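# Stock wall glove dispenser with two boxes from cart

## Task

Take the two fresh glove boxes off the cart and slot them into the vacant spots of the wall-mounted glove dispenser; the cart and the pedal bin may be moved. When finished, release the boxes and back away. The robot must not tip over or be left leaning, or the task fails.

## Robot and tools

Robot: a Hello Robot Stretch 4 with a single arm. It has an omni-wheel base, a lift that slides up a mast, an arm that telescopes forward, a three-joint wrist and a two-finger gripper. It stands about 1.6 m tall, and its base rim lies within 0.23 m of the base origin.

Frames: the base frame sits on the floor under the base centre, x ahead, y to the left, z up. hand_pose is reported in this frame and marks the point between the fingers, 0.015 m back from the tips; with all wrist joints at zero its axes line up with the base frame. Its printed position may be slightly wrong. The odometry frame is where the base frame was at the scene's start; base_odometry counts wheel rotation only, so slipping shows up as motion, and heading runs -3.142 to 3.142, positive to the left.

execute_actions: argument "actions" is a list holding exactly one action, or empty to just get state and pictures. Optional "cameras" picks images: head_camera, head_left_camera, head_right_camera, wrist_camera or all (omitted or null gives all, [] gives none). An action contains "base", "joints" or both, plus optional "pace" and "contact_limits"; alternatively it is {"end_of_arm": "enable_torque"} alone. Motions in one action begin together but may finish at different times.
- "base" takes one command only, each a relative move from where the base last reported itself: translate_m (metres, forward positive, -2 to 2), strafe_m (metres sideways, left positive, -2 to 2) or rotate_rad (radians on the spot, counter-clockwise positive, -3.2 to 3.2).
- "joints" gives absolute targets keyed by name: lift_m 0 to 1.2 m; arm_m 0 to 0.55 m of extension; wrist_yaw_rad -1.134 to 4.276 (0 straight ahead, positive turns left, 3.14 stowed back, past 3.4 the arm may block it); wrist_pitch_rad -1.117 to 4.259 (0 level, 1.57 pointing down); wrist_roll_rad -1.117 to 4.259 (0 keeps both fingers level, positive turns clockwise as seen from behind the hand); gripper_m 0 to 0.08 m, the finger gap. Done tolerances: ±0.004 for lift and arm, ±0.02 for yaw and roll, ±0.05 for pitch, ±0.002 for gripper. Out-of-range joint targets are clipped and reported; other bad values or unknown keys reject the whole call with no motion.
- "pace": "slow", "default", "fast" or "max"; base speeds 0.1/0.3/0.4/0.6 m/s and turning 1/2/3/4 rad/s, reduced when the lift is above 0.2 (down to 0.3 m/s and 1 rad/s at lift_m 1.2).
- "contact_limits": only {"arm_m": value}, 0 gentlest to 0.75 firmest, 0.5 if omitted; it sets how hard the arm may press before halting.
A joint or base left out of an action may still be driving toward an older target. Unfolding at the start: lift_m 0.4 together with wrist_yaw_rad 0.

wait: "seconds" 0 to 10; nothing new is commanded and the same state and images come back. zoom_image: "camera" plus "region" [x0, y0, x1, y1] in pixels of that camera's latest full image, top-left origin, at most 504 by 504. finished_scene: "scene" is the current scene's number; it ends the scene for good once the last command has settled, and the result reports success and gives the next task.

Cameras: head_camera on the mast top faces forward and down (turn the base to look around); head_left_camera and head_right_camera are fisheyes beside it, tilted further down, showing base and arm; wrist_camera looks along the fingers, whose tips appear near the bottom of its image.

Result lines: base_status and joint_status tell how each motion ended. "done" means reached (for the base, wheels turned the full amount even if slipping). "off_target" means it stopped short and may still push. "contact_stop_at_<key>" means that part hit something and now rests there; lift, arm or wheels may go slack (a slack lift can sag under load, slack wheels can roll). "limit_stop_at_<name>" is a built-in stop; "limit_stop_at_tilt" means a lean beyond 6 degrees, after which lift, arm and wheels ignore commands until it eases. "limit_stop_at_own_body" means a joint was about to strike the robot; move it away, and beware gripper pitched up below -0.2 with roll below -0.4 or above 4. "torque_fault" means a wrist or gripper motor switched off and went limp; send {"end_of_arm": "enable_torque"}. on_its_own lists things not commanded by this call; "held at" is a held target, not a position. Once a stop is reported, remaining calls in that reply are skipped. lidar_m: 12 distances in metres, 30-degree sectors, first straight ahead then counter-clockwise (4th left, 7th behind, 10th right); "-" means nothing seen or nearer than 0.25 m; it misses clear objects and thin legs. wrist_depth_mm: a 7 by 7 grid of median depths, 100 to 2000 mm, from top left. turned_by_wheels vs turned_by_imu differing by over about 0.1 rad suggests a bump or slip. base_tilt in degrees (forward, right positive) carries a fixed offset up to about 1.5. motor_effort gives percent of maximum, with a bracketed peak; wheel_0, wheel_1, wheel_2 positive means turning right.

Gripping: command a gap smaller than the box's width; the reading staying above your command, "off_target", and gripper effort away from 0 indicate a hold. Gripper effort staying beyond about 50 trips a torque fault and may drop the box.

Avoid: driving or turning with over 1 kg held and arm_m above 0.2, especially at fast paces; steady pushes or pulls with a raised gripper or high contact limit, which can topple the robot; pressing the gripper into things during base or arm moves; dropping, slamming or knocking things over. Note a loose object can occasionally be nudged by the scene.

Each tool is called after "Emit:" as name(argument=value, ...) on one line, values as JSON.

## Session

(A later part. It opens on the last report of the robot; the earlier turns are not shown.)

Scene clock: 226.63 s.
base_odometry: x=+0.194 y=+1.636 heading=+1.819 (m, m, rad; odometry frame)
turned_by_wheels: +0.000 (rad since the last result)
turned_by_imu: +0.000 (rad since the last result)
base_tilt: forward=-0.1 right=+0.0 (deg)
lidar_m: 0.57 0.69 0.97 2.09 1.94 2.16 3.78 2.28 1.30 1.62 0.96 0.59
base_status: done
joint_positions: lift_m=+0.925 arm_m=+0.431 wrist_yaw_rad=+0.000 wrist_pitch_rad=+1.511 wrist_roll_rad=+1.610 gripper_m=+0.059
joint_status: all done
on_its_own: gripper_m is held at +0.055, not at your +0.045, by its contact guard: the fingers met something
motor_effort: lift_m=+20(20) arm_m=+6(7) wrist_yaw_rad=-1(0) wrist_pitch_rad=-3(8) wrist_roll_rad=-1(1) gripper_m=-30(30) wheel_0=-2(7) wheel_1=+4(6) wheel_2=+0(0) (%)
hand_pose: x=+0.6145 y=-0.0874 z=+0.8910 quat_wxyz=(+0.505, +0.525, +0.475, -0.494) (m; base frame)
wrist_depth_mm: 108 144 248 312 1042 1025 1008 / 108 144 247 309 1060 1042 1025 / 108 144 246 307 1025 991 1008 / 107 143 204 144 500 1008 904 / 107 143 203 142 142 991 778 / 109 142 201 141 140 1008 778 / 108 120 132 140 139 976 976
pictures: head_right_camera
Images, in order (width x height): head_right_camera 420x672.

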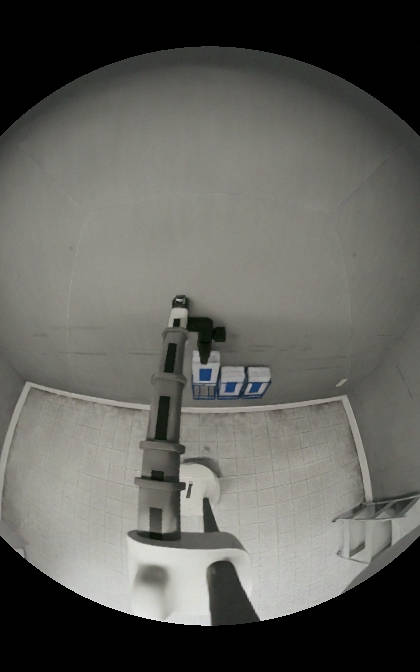

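Inside.

Emit:
execute_actions(actions=[{"joints":{"lift_m":0.77},"pace":"slow"}], cameras=["wrist_camera"])

Emit:
execute_actions(actions=[{"joints":{"gripper_m":0.068}}], cameras=[])

Emit:
execute_actions(actions=[{"joints":{"lift_m":0.85}}], cameras=["wrist_camera"])

Emit:
execute_actions(actions=[{"base":{"translate_m":-0.4},"joints":{"arm_m":0},"pace":"fast"}], cameras=["head_camera"])

Emit:
zoom_image(camera="head_camera", region=[150,250,350,400])

Scene clock: 238.17 s.
base_odometry: x=+0.194 y=+1.636 heading=+1.819 (m, m, rad; odometry frame)
turned_by_wheels: +0.000 (rad since the last result)
turned_by_imu: +0.000 (rad since the last result)
base_tilt: forward=+0.1 right=+0.1 (deg)
lidar_m: 0.57 0.68 0.97 2.08 1.94 2.19 3.75 2.30 1.30 1.61 0.93 0.59
base_status: not commanded
joint_positions: lift_m=+0.770 arm_m=+0.431 wrist_yaw_rad=+0.001 wrist_pitch_rad=+1.507 wrist_roll_rad=+1.610 gripper_m=+0.059
joint_status: all done
on_its_own: gripper_m is held at +0.055, not at your +0.045, by its contact guard: the fingers met something
motor_effort: lift_m=+19(21) arm_m=+6(7) wrist_yaw_rad=-2(3) wrist_pitch_rad=+8(7) wrist_roll_rad=-1(1) gripper_m=-31(29) wheel_0=-2(2) wheel_1=+4(4) wheel_2=+0(0) (%)
hand_pose: x=+0.6155 y=-0.0874 z=+0.7361 quat_wxyz=(+0.506, +0.525, +0.475, -0.493) (m; base frame)
wrist_depth_mm: 108 141 155 151 878 878 854 / 108 141 154 150 878 866 842 / 109 140 185 181 866 866 831 / 108 140 191 144 878 842 842 / 108 140 190 142 143 842 699 / 107 139 188 141 141 842 699 / 107 118 132 140 139 820 820
pictures: wrist_camera
Images, in order (width x height): wrist_camera 616x392.

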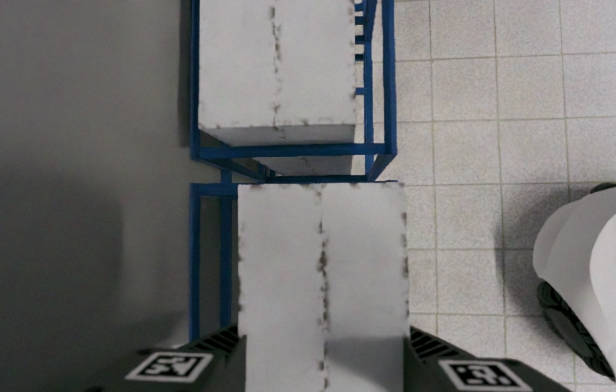

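Scene clock: 238.87 s.
base_odometry: x=+0.194 y=+1.636 heading=+1.819 (m, m, rad; odometry frame)
turned_by_wheels: +0.000 (rad since the last result)
turned_by_imu: +0.000 (rad since the last result)
base_tilt: forward=+0.0 right=+0.1 (deg)
lidar_m: 0.59 0.69 0.96 2.10 1.94 2.18 3.76 2.28 1.28 1.60 0.95 0.60
base_status: not commanded
joint_positions: lift_m=+0.770 arm_m=+0.431 wrist_yaw_rad=+0.001 wrist_pitch_rad=+1.509 wrist_roll_rad=+1.610 gripper_m=+0.068
joint_status: all done
motor_effort: lift_m=+19(19) arm_m=+6(6) wrist_yaw_rad=-3(2) wrist_pitch_rad=+4(7) wrist_roll_rad=+0(1) gripper_m=+2(27) wheel_0=-2(2) wheel_1=+4(4) wheel_2=+0(0) (%)
hand_pose: x=+0.6152 y=-0.0874 z=+0.7360 quat_wxyz=(+0.505, +0.525, +0.475, -0.493) (m; base frame)
wrist_depth_mm: 109 142 156 153 891 866 854 / 109 142 155 151 878 854 854 / 108 141 186 179 866 854 842 / 108 141 192 149 866 866 831 / 108 141 190 148 148 854 699 / 107 140 183 147 146 842 699 / 107 110 135 146 145 128 820
pictures: none
No camera images: the call's "cameras" was empty. Leave "cameras" out to get every camera's image.

Scene clock: 240.17 s.
base_odometry: x=+0.194 y=+1.636 heading=+1.819 (m, m, rad; odometry frame)
turned_by_wheels: +0.000 (rad since the last result)
turned_by_imu: +0.000 (rad since the last result)
base_tilt: forward=+0.1 right=+0.0 (deg)
lidar_m: 0.55 0.69 0.95 2.09 1.93 2.18 3.77 2.29 1.29 1.61 0.94 0.59
base_status: not commanded
joint_positions: lift_m=+0.850 arm_m=+0.431 wrist_yaw_rad=+0.001 wrist_pitch_rad=+1.510 wrist_roll_rad=+1.610 gripper_m=+0.068
joint_status: all done
motor_effort: lift_m=+22(23) arm_m=+6(6) wrist_yaw_rad=-4(4) wrist_pitch_rad=+0(3) wrist_roll_rad=-1(1) gripper_m=+2(1) wheel_0=-2(2) wheel_1=+4(4) wheel_2=+0(0) (%)
hand_pose: x=+0.6149 y=-0.0874 z=+0.8157 quat_wxyz=(+0.505, +0.525, +0.475, -0.494) (m; base frame)
wrist_depth_mm: 109 142 238 236 991 946 917 / 109 142 236 232 976 931 904 / 109 142 235 231 976 946 917 / 109 142 240 264 976 917 891 / 108 141 232 228 960 946 707 / 108 141 216 226 946 917 707 / 108 110 135 224 256 128 891
pictures: wrist_camera
Images, in order (width x height): wrist_camera 616x392.

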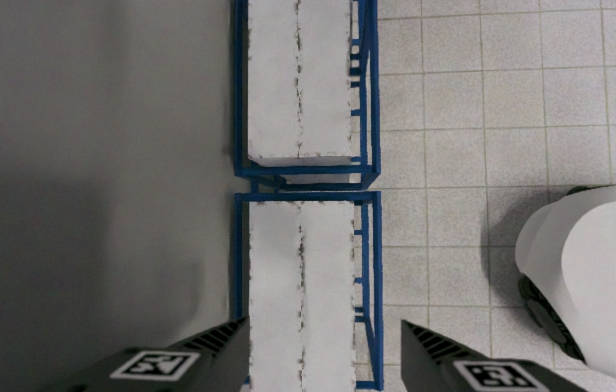

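Scene clock: 242.63 s.
base_odometry: x=+0.292 y=+1.249 heading=+1.818 (m, m, rad; odometry frame)
turned_by_wheels: -0.001 (rad since the last result)
turned_by_imu: +0.000 (rad since the last result)
base_tilt: forward=+0.0 right=+0.0 (deg)
lidar_m: 0.96 1.11 1.52 2.10 1.73 2.19 3.35 2.28 1.21 1.18 1.49 0.99
base_status: done
joint_positions: lift_m=+0.850 arm_m=+0.001 wrist_yaw_rad=+0.000 wrist_pitch_rad=+1.510 wrist_roll_rad=+1.610 gripper_m=+0.068
joint_status: all done
motor_effort: lift_m=+22(22) arm_m=-6(7) wrist_yaw_rad=+1(2) wrist_pitch_rad=-2(2) wrist_roll_rad=+0(1) gripper_m=+1(2) wheel_0=-2(9) wheel_1=-2(9) wheel_2=-2(14) (%)
hand_pose: x=+0.1848 y=-0.0874 z=+0.8158 quat_wxyz=(+0.505, +0.525, +0.475, -0.494) (m; base frame)
wrist_depth_mm: 1078 1042 1042 991 976 946 946 / 1060 1060 1025 991 976 946 917 / 1060 1042 1025 1008 960 946 917 / 1060 1042 991 976 788 931 917 / 1042 1042 991 991 741 715 452 / 1042 1025 1008 960 741 715 891 / 1042 110 135 960 723 128 904
pictures: head_camera
Images, in order (width x height): head_camera 420x560.

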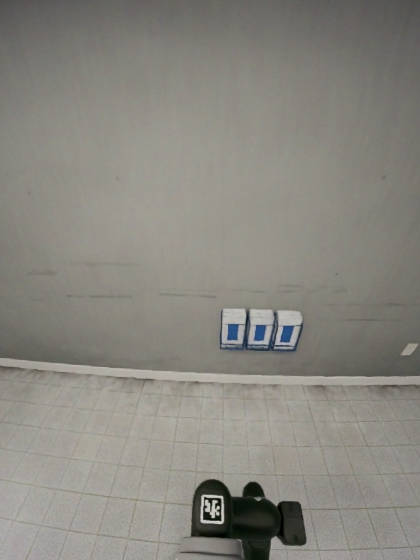

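Region (150, 250, 350, 400) of head_camera's 420x560 image, scaled by 2.520, with more detail than that image has; it fills the top 378 rows of this view, and the rest is white.

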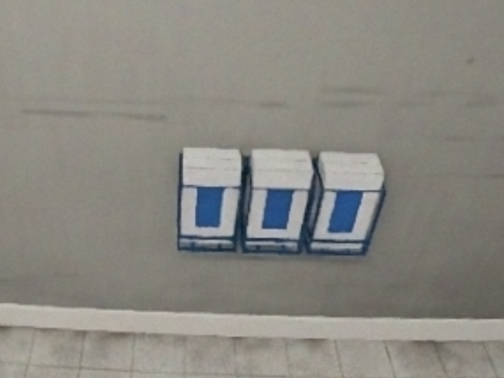

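Emit:
finished_scene(scene=1)

The scene is finished: the task was done.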